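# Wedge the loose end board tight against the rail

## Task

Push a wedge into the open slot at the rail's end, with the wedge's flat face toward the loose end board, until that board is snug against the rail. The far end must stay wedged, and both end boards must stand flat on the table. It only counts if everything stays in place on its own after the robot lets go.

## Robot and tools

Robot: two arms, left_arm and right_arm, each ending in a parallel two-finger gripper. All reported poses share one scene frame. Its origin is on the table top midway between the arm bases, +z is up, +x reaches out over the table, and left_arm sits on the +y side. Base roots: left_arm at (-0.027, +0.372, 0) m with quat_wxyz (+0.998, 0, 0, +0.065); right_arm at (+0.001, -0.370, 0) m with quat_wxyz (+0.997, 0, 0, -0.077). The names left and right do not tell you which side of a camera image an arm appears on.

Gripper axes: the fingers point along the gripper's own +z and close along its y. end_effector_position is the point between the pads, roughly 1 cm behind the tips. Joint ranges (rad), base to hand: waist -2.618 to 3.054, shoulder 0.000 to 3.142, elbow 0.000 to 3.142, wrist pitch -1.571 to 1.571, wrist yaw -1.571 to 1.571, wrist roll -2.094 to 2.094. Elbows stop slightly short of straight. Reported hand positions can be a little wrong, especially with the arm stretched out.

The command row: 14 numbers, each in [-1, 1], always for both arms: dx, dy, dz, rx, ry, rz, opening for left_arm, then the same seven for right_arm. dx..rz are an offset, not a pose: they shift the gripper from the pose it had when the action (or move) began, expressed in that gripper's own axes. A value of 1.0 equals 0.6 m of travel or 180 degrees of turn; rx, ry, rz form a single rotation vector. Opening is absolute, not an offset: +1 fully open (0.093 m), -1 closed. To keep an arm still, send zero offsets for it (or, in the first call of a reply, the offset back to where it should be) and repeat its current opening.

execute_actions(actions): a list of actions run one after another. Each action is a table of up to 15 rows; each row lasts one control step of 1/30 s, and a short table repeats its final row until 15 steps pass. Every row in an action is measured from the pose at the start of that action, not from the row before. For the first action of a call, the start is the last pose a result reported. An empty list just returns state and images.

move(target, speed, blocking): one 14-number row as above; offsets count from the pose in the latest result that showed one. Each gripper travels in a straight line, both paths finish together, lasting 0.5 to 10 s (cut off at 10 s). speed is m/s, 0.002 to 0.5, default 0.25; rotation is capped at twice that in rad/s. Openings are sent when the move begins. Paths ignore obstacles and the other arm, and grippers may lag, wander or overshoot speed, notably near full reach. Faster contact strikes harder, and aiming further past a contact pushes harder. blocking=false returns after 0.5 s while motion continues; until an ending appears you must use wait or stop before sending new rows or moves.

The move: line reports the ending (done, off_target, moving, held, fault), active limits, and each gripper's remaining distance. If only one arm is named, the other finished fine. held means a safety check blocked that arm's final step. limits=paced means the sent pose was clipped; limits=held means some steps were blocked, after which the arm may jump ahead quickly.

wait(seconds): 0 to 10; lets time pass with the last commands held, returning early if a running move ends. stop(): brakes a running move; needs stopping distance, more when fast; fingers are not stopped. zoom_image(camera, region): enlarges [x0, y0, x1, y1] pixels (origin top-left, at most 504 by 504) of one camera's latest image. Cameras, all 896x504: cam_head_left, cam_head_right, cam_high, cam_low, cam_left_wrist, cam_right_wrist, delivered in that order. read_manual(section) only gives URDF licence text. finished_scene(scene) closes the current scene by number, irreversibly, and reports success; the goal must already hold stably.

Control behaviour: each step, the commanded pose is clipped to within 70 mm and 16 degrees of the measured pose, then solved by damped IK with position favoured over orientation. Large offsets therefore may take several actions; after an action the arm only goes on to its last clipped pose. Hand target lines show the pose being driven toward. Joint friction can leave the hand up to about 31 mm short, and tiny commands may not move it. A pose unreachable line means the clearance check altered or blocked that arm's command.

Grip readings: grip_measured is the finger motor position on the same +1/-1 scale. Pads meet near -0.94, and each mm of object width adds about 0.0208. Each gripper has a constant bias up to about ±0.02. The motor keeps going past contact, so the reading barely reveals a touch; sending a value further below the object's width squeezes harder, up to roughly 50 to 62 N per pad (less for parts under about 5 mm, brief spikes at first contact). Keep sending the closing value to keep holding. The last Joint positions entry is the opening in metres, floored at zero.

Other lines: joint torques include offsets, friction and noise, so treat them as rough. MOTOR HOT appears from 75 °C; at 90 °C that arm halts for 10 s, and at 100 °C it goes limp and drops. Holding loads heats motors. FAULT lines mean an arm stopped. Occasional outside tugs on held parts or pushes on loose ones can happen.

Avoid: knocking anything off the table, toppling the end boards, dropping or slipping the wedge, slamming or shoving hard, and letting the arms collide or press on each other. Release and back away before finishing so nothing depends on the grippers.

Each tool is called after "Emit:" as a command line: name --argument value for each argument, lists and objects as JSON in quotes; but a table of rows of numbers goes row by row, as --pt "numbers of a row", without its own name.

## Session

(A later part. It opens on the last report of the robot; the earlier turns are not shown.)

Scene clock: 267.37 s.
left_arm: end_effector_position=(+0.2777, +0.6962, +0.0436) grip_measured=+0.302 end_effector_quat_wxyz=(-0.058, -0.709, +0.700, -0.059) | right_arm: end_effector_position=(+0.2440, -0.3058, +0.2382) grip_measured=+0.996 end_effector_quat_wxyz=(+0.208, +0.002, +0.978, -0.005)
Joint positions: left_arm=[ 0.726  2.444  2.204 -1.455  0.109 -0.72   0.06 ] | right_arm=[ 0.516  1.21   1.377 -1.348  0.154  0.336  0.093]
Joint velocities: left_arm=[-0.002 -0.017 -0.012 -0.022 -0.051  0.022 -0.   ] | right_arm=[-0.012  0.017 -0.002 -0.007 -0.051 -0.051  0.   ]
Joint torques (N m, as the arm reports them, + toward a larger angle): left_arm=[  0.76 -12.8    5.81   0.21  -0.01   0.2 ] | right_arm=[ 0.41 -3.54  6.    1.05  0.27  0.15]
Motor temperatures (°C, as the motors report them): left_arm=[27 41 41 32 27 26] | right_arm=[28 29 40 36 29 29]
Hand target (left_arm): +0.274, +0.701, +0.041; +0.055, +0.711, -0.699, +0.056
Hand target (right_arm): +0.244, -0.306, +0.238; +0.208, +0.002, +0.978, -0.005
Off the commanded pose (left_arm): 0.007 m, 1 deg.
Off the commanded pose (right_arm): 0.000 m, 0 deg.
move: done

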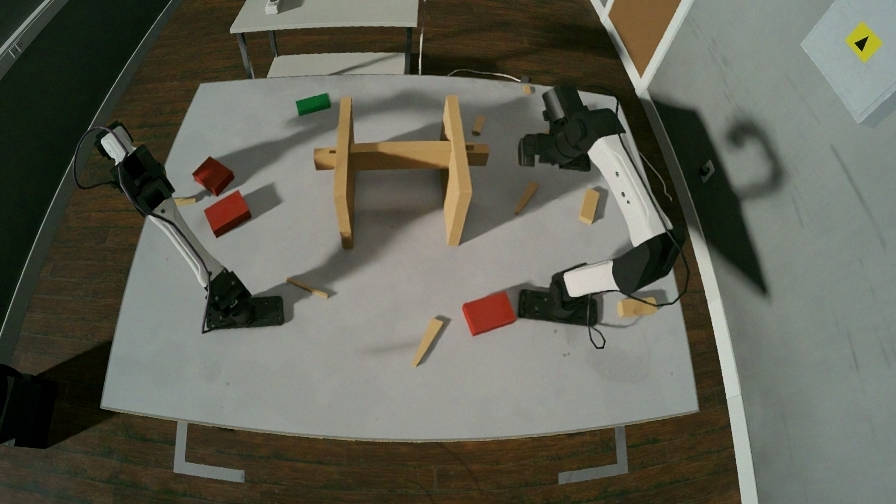

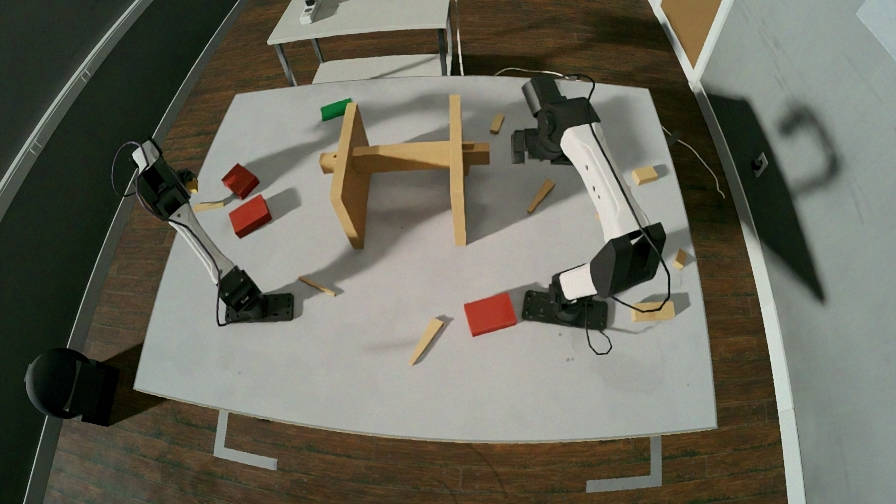

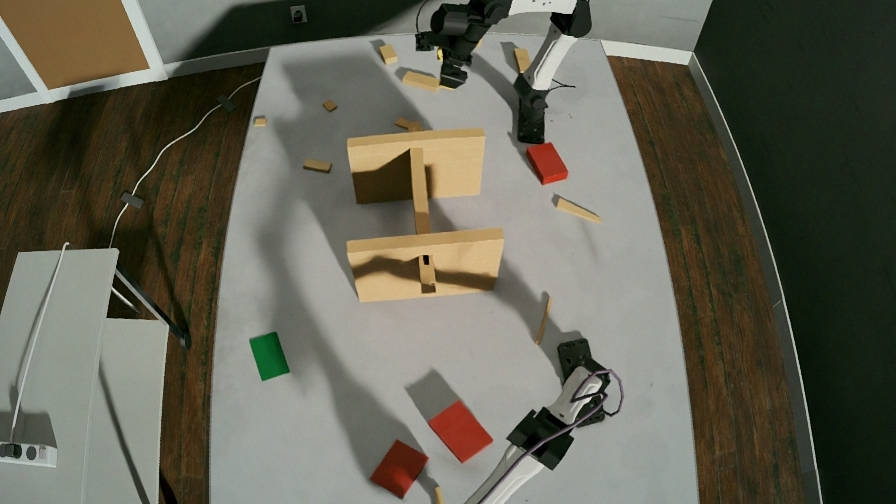

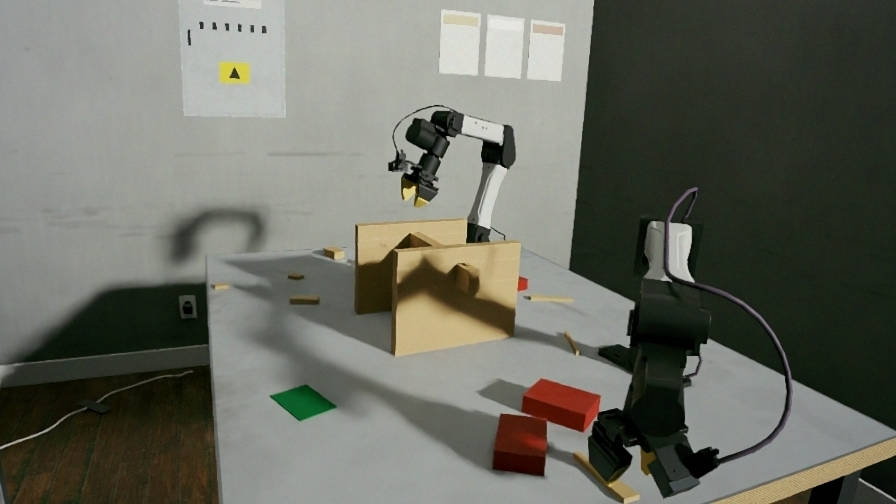

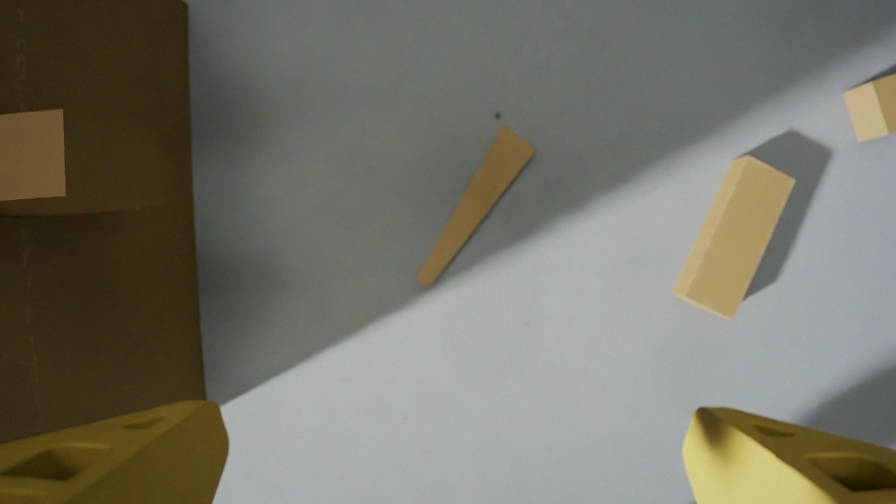

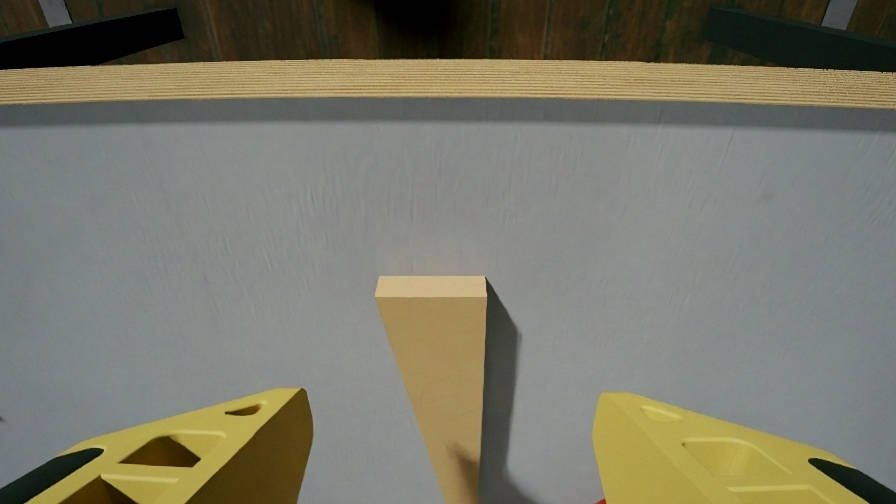

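Emit:
move --target '[-0.018, 0.011, 0.043, 0, 0, 0, 0.3, 0, 0, 0, 0, 0, 0, 1]' --speed 0.05

Scene clock: 272.97 s.
left_arm: end_effector_position=(+0.2749, +0.6998, +0.0249) grip_measured=+0.302 end_effector_quat_wxyz=(-0.055, -0.708, +0.701, -0.059) | right_arm: end_effector_position=(+0.2440, -0.3058, +0.2382) grip_measured=+0.996 end_effector_quat_wxyz=(+0.208, +0.002, +0.978, -0.005)
Joint positions: left_arm=[ 0.735  2.444  2.131 -1.376  0.109 -0.708  0.06 ] | right_arm=[ 0.516  1.21   1.377 -1.348  0.154  0.336  0.093]
Joint velocities: left_arm=[ 0.007 -0.007 -0.012  0.066  0.022  0.007 -0.001] | right_arm=[-0.012 -0.007 -0.002 -0.007  0.066  0.037 -0.   ]
Joint torques (N m, as the arm reports them, + toward a larger angle): left_arm=[  1.07 -11.83   5.53   0.25  -0.01   0.15] | right_arm=[ 0.41 -3.54  5.99  1.05  0.26  0.15]
Motor temperatures (°C, as the motors report them): left_arm=[27 43 40 32 27 26] | right_arm=[28 29 40 37 29 29]
Hand target (left_arm): +0.271, +0.703, +0.017; +0.058, +0.709, -0.700, +0.059
Hand target (right_arm): +0.244, -0.306, +0.238; +0.208, +0.002, +0.978, -0.005
Off the commanded pose (left_arm): 0.010 m, 0 deg.
Off the commanded pose (right_arm): 0.000 m, 0 deg.
move: done

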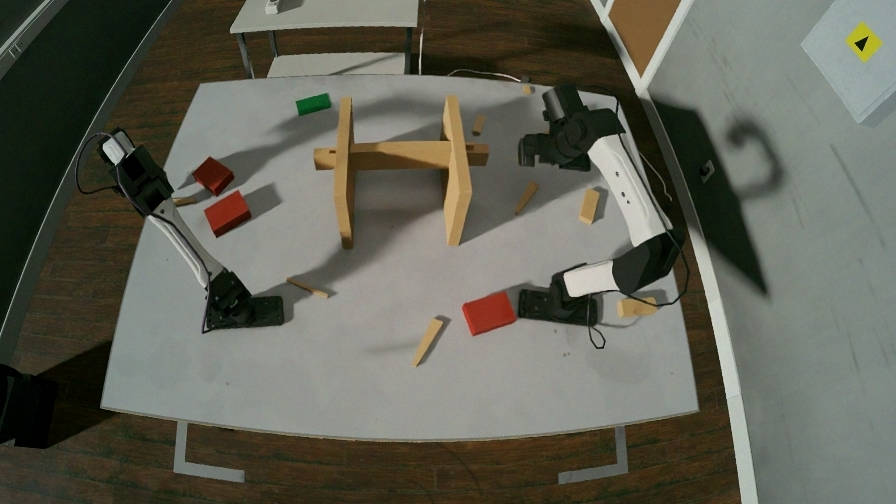

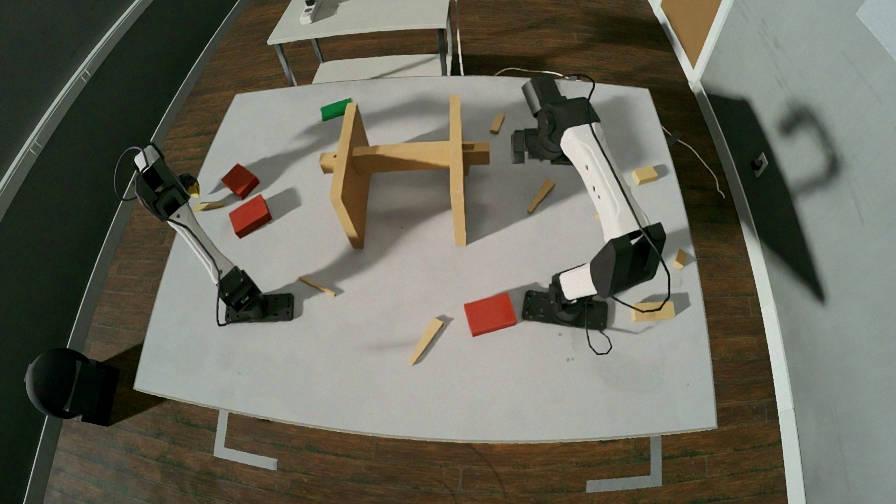

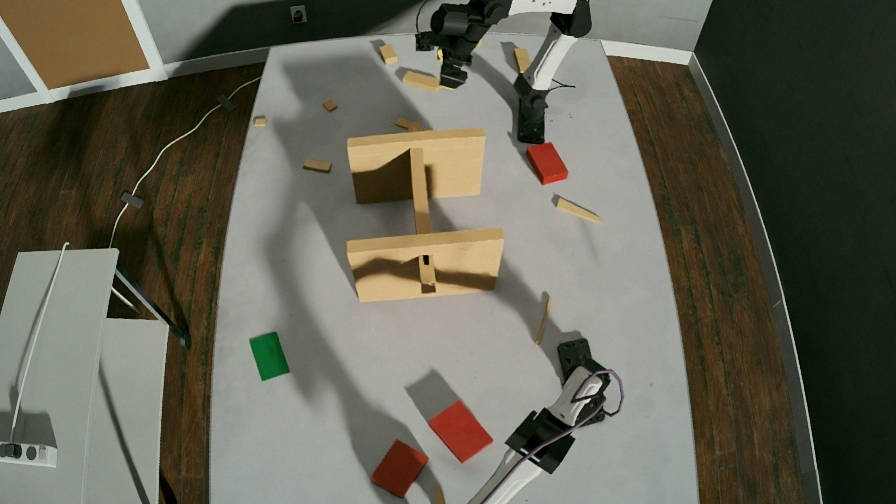

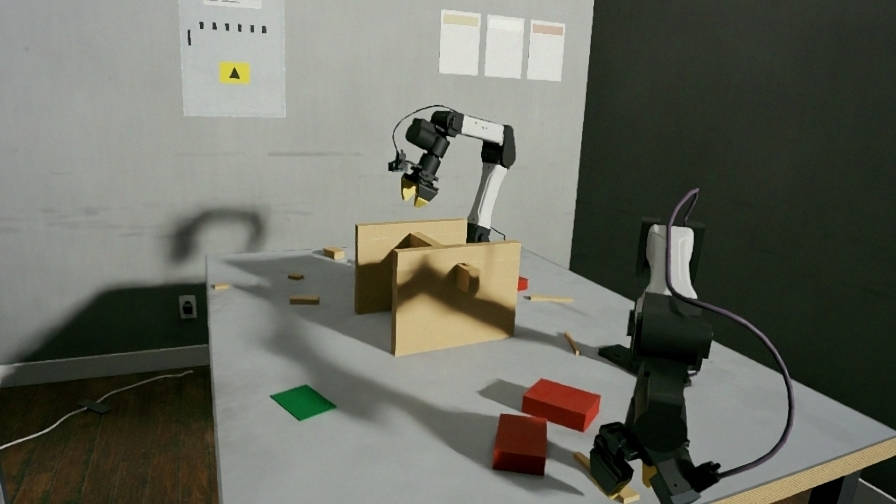

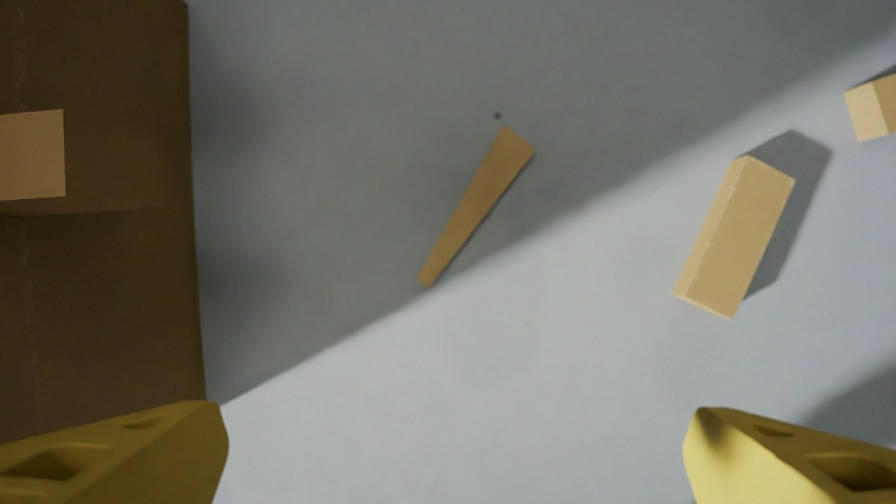

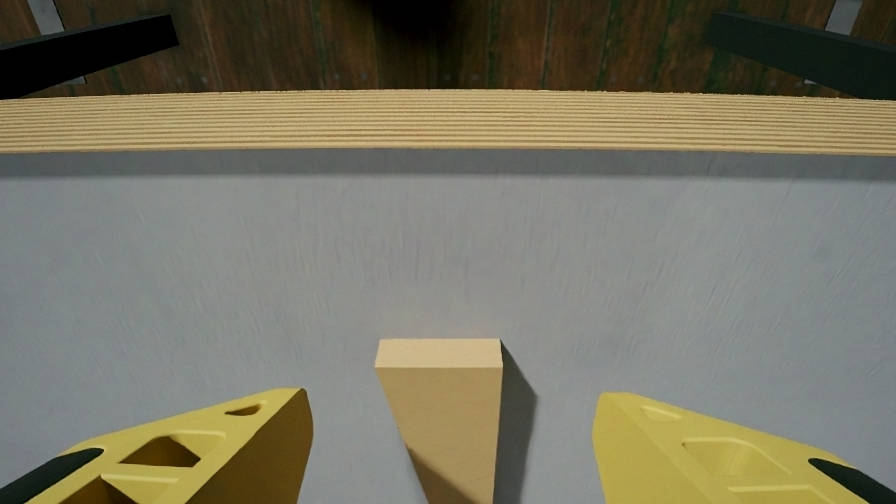

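Emit:
move --target '[0.0, 0.005, 0.033, 0, 0, 0, 0.3, 0, 0, 0, 0, 0, 0, 1]' --speed 0.03

Scene clock: 281.33 s.
left_arm: end_effector_position=(+0.2712, +0.6952, +0.0105) grip_measured=+0.302 end_effector_quat_wxyz=(-0.061, -0.708, +0.701, -0.060) | right_arm: end_effector_position=(+0.2440, -0.3058, +0.2382) grip_measured=+0.996 end_effector_quat_wxyz=(+0.208, +0.002, +0.978, -0.005)
Joint positions: left_arm=[ 0.735  2.439  2.062 -1.326  0.109 -0.707  0.06 ] | right_arm=[ 0.516  1.21   1.377 -1.348  0.154  0.336  0.093]
Joint velocities: left_arm=[ 0.022 -0.012 -0.017 -0.022 -0.007 -0.007 -0.   ] | right_arm=[ 0.007 -0.002 -0.012  0.051 -0.022 -0.007  0.   ]
Joint torques (N m, as the arm reports them, + toward a larger angle): left_arm=[  0.39 -13.03   4.66   0.41   0.01   0.08] | right_arm=[ 0.39 -3.53  6.    1.05  0.26  0.15]
Motor temperatures (°C, as the motors report them): left_arm=[27 45 40 32 27 26] | right_arm=[28 29 39 37 29 29]
Hand target (left_arm): +0.272, +0.697, +0.005; +0.055, +0.708, -0.701, +0.059
Hand target (right_arm): +0.244, -0.306, +0.238; +0.208, +0.002, +0.978, -0.005
Off the commanded pose (left_arm): 0.005 m, 1 deg.
Off the commanded pose (right_arm): 0.000 m, 0 deg.
move: done

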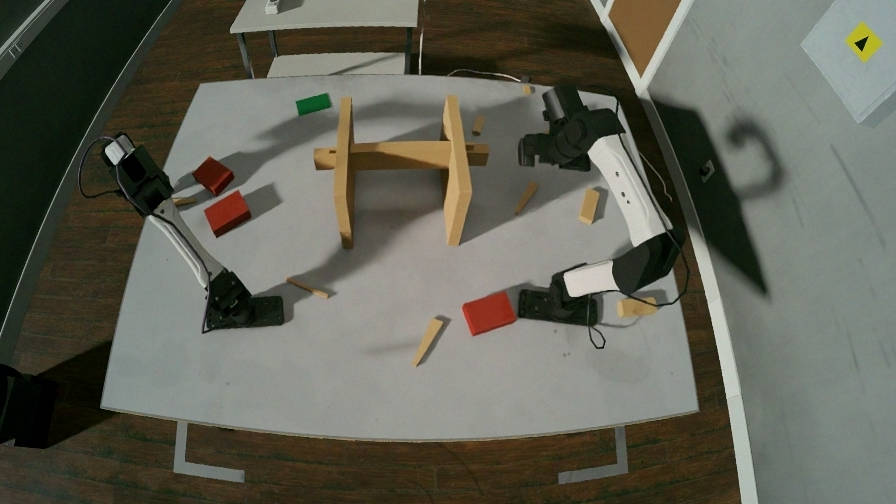

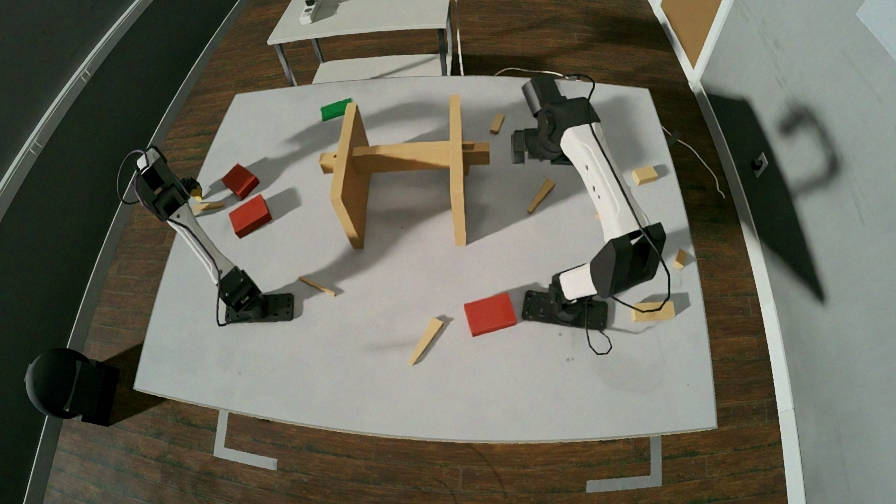

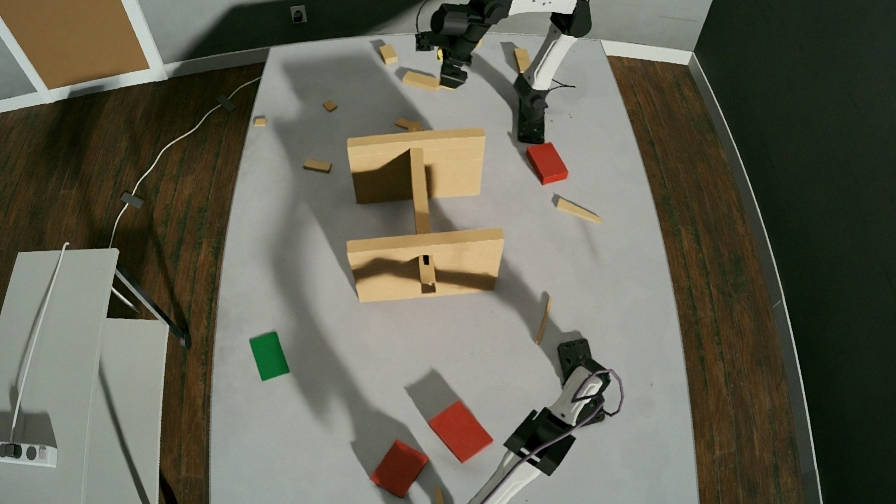

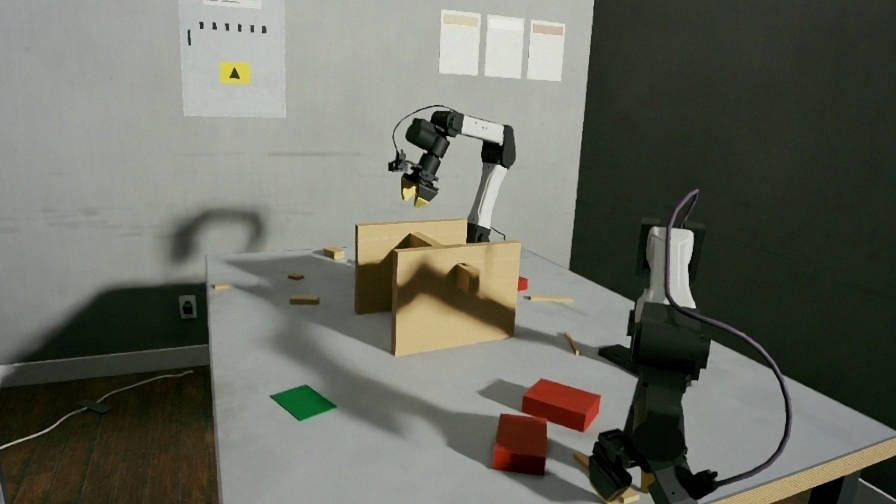

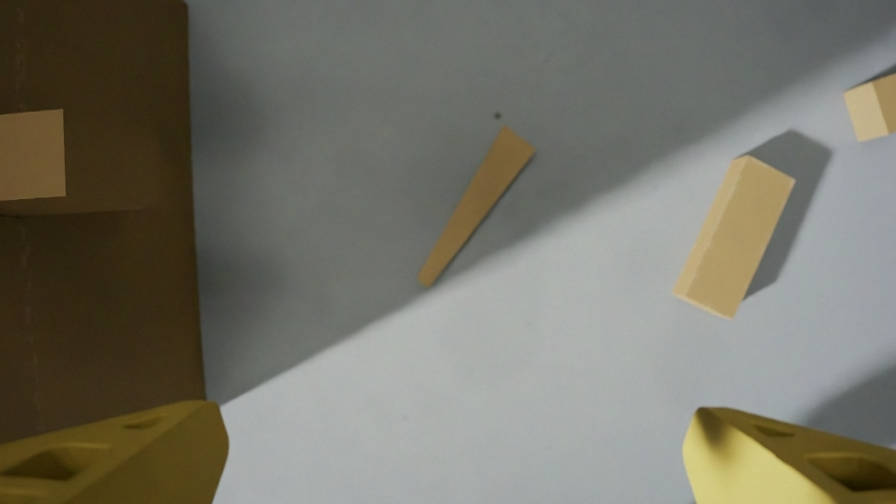

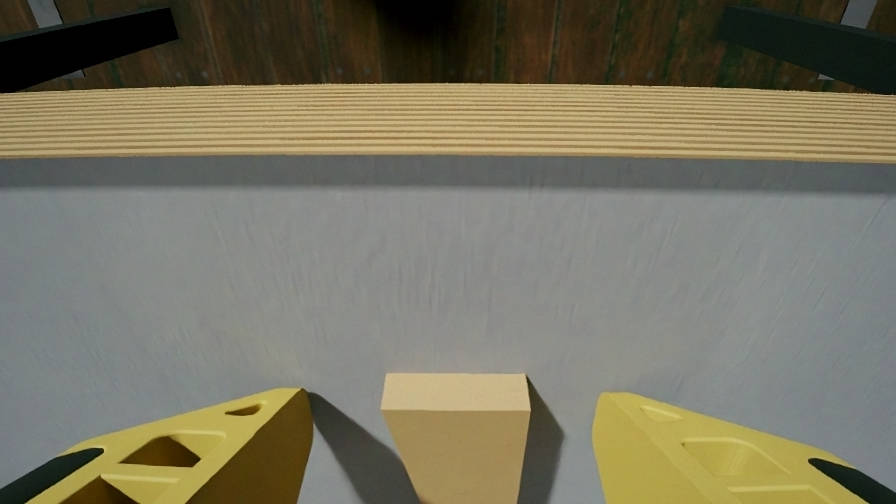

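Emit:
move --target '[0, 0, 0, 0, 0, 0, -0.65, 0, 0, 0, 0, 0, 0, 1]' --speed 0.03

Scene clock: 285.07 s.
left_arm: end_effector_position=(+0.2722, +0.6949, +0.0105) grip_measured=-0.603 end_effector_quat_wxyz=(-0.060, -0.708, +0.701, -0.063) | right_arm: end_effector_position=(+0.2440, -0.3058, +0.2382) grip_measured=+0.996 end_effector_quat_wxyz=(+0.208, +0.002, +0.978, -0.005)
Joint positions: left_arm=[ 0.735  2.439  2.062 -1.324  0.116 -0.707  0.016] | right_arm=[ 0.516  1.21   1.377 -1.348  0.154  0.336  0.093]
Joint velocities: left_arm=[ 0.017 -0.007  0.002 -0.037  0.037  0.022  0.001] | right_arm=[-0.007 -0.002 -0.012  0.037 -0.007 -0.007  0.001]
Joint torques (N m, as the arm reports them, + toward a larger angle): left_arm=[  0.27 -12.77   6.36   0.01  -0.01   0.1 ] | right_arm=[ 0.4  -3.55  6.    1.05  0.26  0.15]
Motor temperatures (°C, as the motors report them): left_arm=[27 47 39 32 27 26] | right_arm=[28 29 39 37 29 29]
Hand target (left_arm): +0.271, +0.695, +0.010; +0.062, +0.708, -0.701, +0.060
Hand target (right_arm): +0.244, -0.306, +0.238; +0.208, +0.002, +0.978, -0.005
Off the commanded pose (left_arm): 0.001 m, 0 deg.
Off the commanded pose (right_arm): 0.000 m, 0 deg.
move: done

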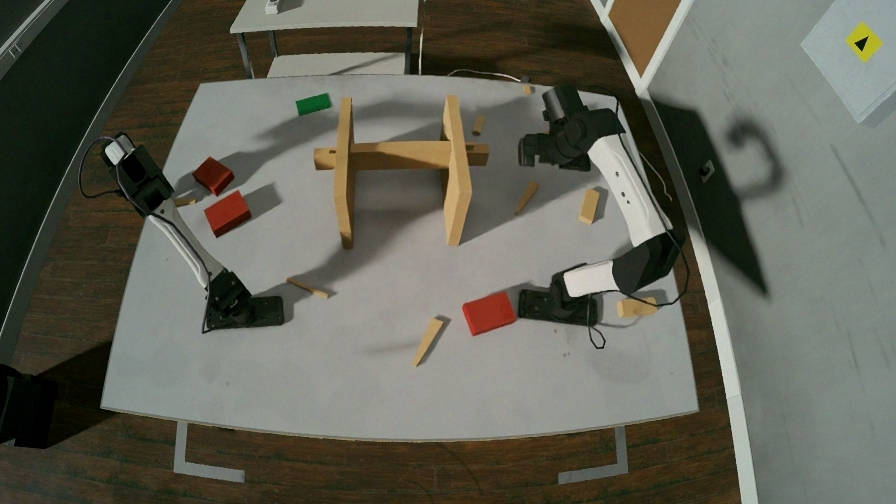

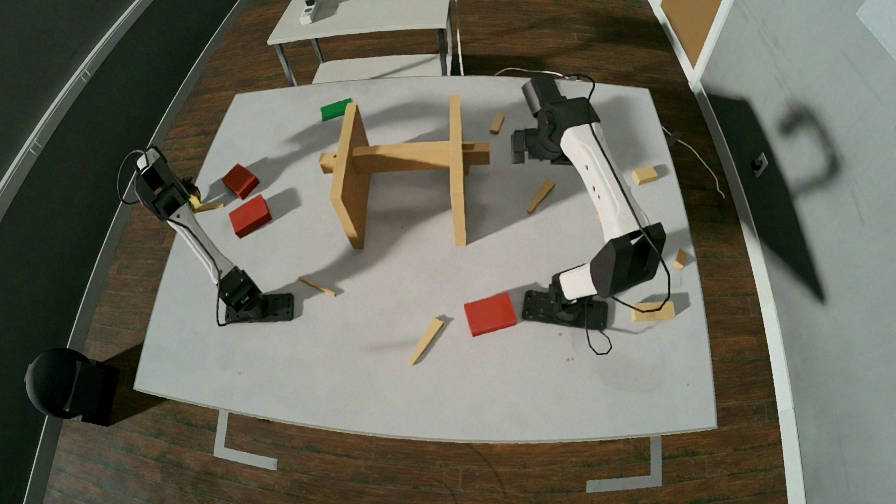

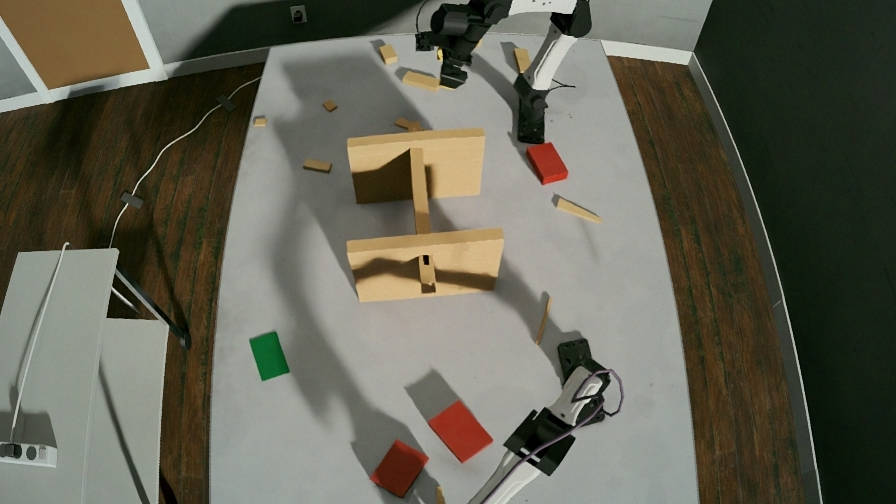

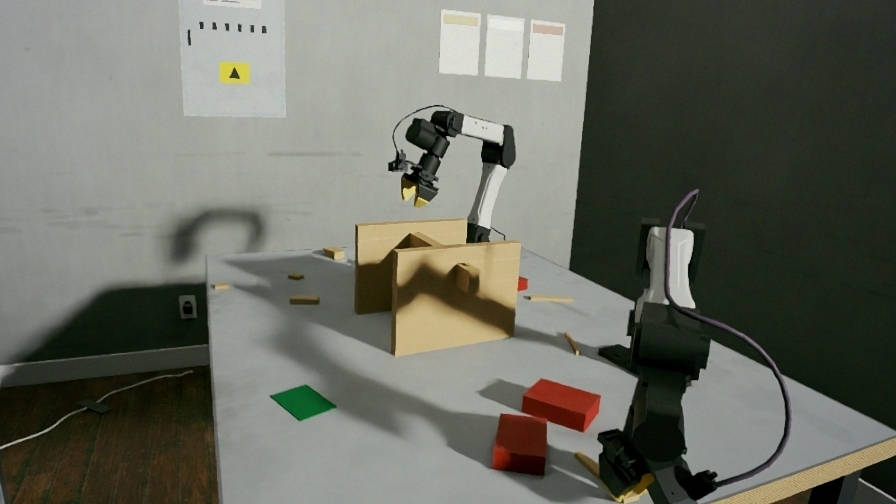

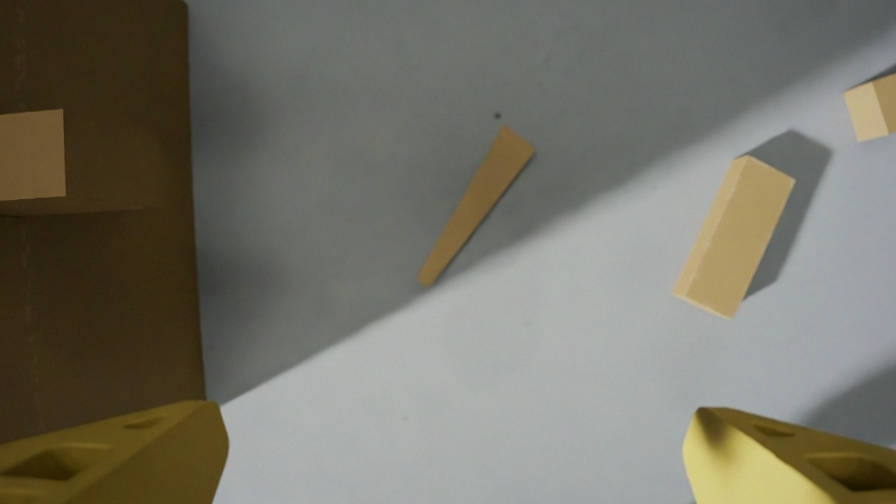

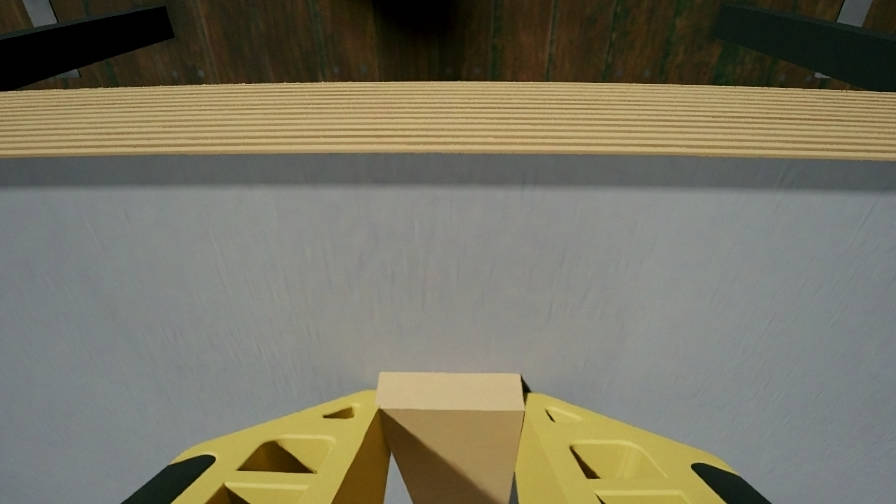

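Emit:
move --target '[0.083, 0.05, -0.167, 0, 0, 0, -0.65, 0, 0, 0, 0, 0, 0, 1]' --speed 0.12

Scene clock: 296.47 s.
left_arm: end_effector_position=(+0.2415, +0.6587, +0.1032) grip_measured=-0.603 end_effector_quat_wxyz=(-0.075, -0.708, +0.699, -0.064) | right_arm: end_effector_position=(+0.2440, -0.3058, +0.2382) grip_measured=+0.996 end_effector_quat_wxyz=(+0.208, +0.002, +0.978, -0.005)
Joint positions: left_arm=[ 0.735  2.218  2.047 -1.559  0.116 -0.707  0.016] | right_arm=[ 0.516  1.21   1.377 -1.348  0.154  0.336  0.093]
Joint velocities: left_arm=[ 0.007 -0.007  0.007 -0.022 -0.022 -0.051  0.   ] | right_arm=[ 0.017  0.002  0.002 -0.051 -0.022 -0.037 -0.   ]
Joint torques (N m, as the arm reports them, + toward a larger angle): left_arm=[  0.13 -12.68   8.56  -0.17   0.02   0.11] | right_arm=[ 0.41 -3.53  6.    1.05  0.27  0.15]
Motor temperatures (°C, as the motors report them): left_arm=[27 50 39 32 27 26] | right_arm=[28 29 39 37 29 29]
Hand target (left_arm): +0.243, +0.660, +0.116; +0.060, +0.708, -0.701, +0.063
Hand target (right_arm): +0.244, -0.306, +0.238; +0.208, +0.002, +0.978, -0.005
Off the commanded pose (left_arm): 0.015 m, 2 deg.
Off the commanded pose (right_arm): 0.000 m, 0 deg.
move: off_target (left_arm)

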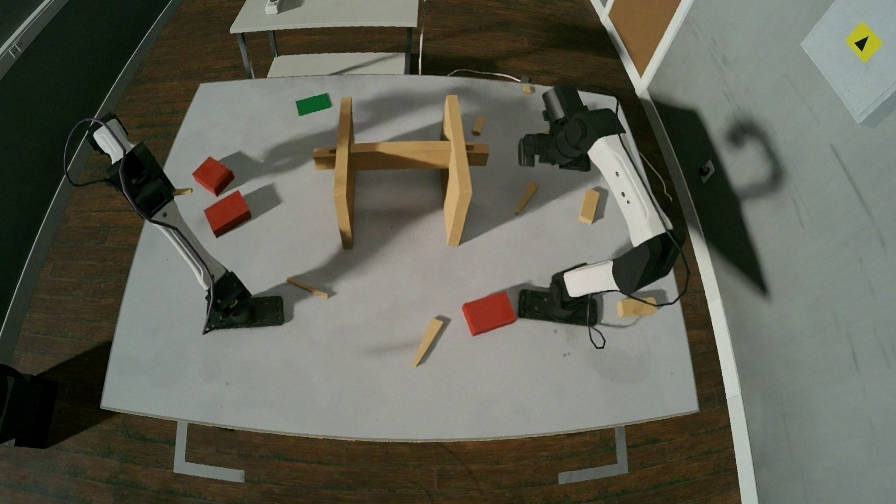

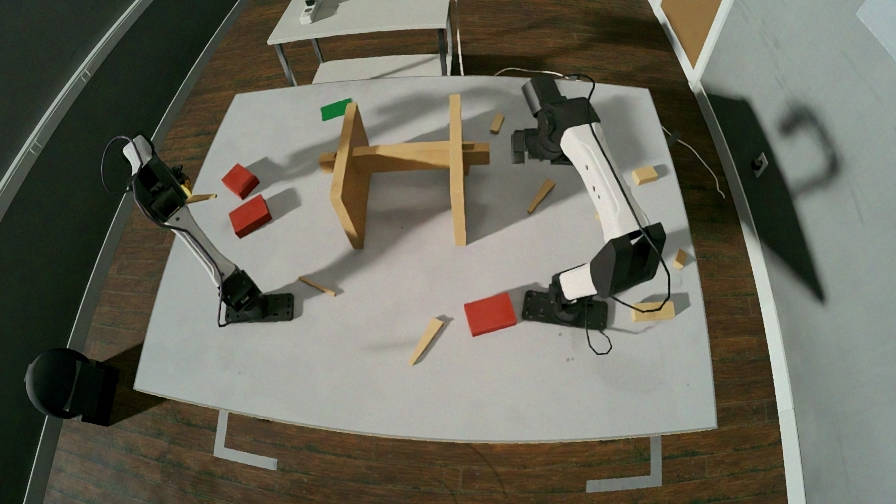

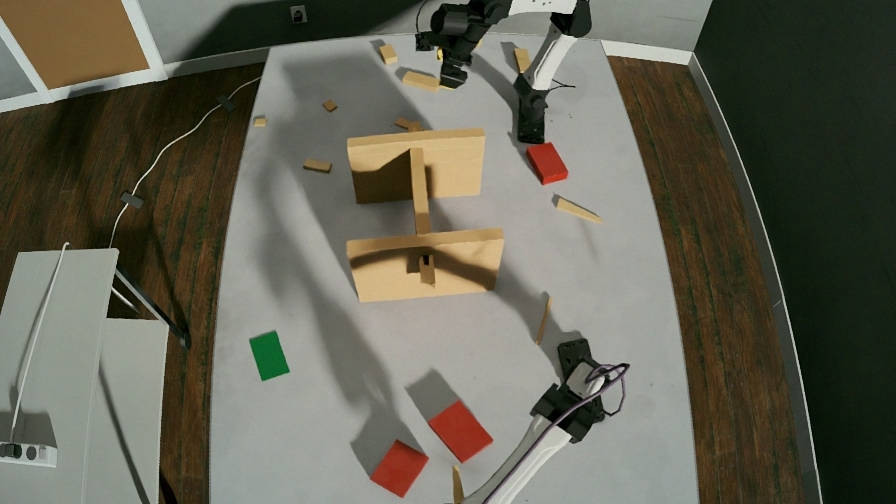

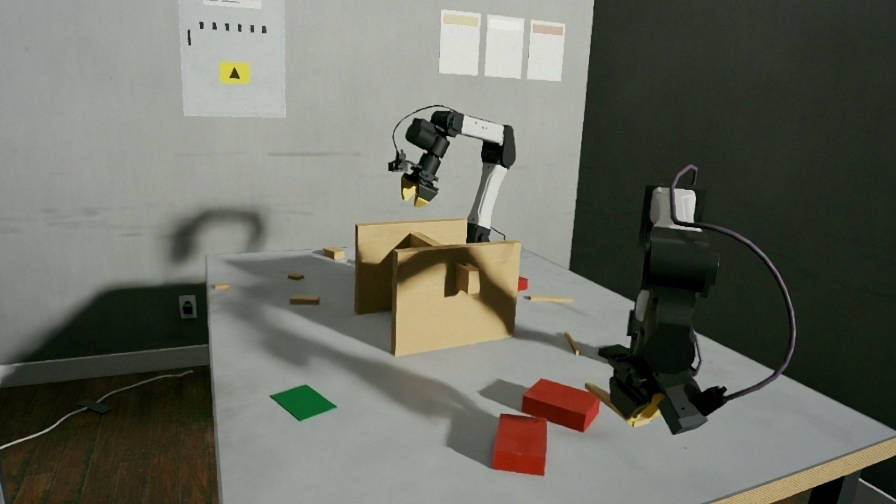

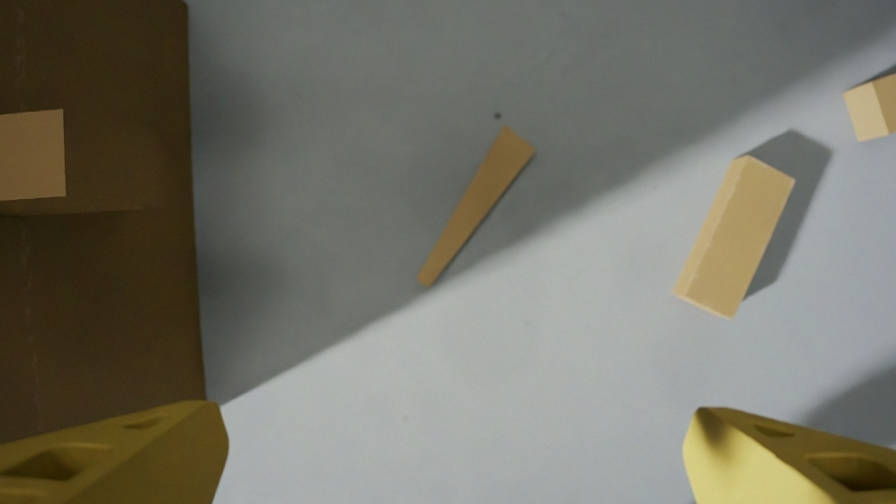

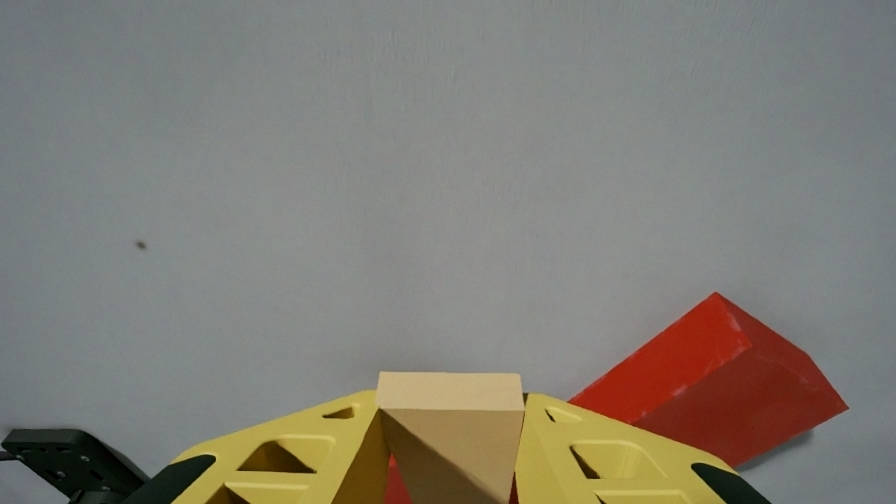

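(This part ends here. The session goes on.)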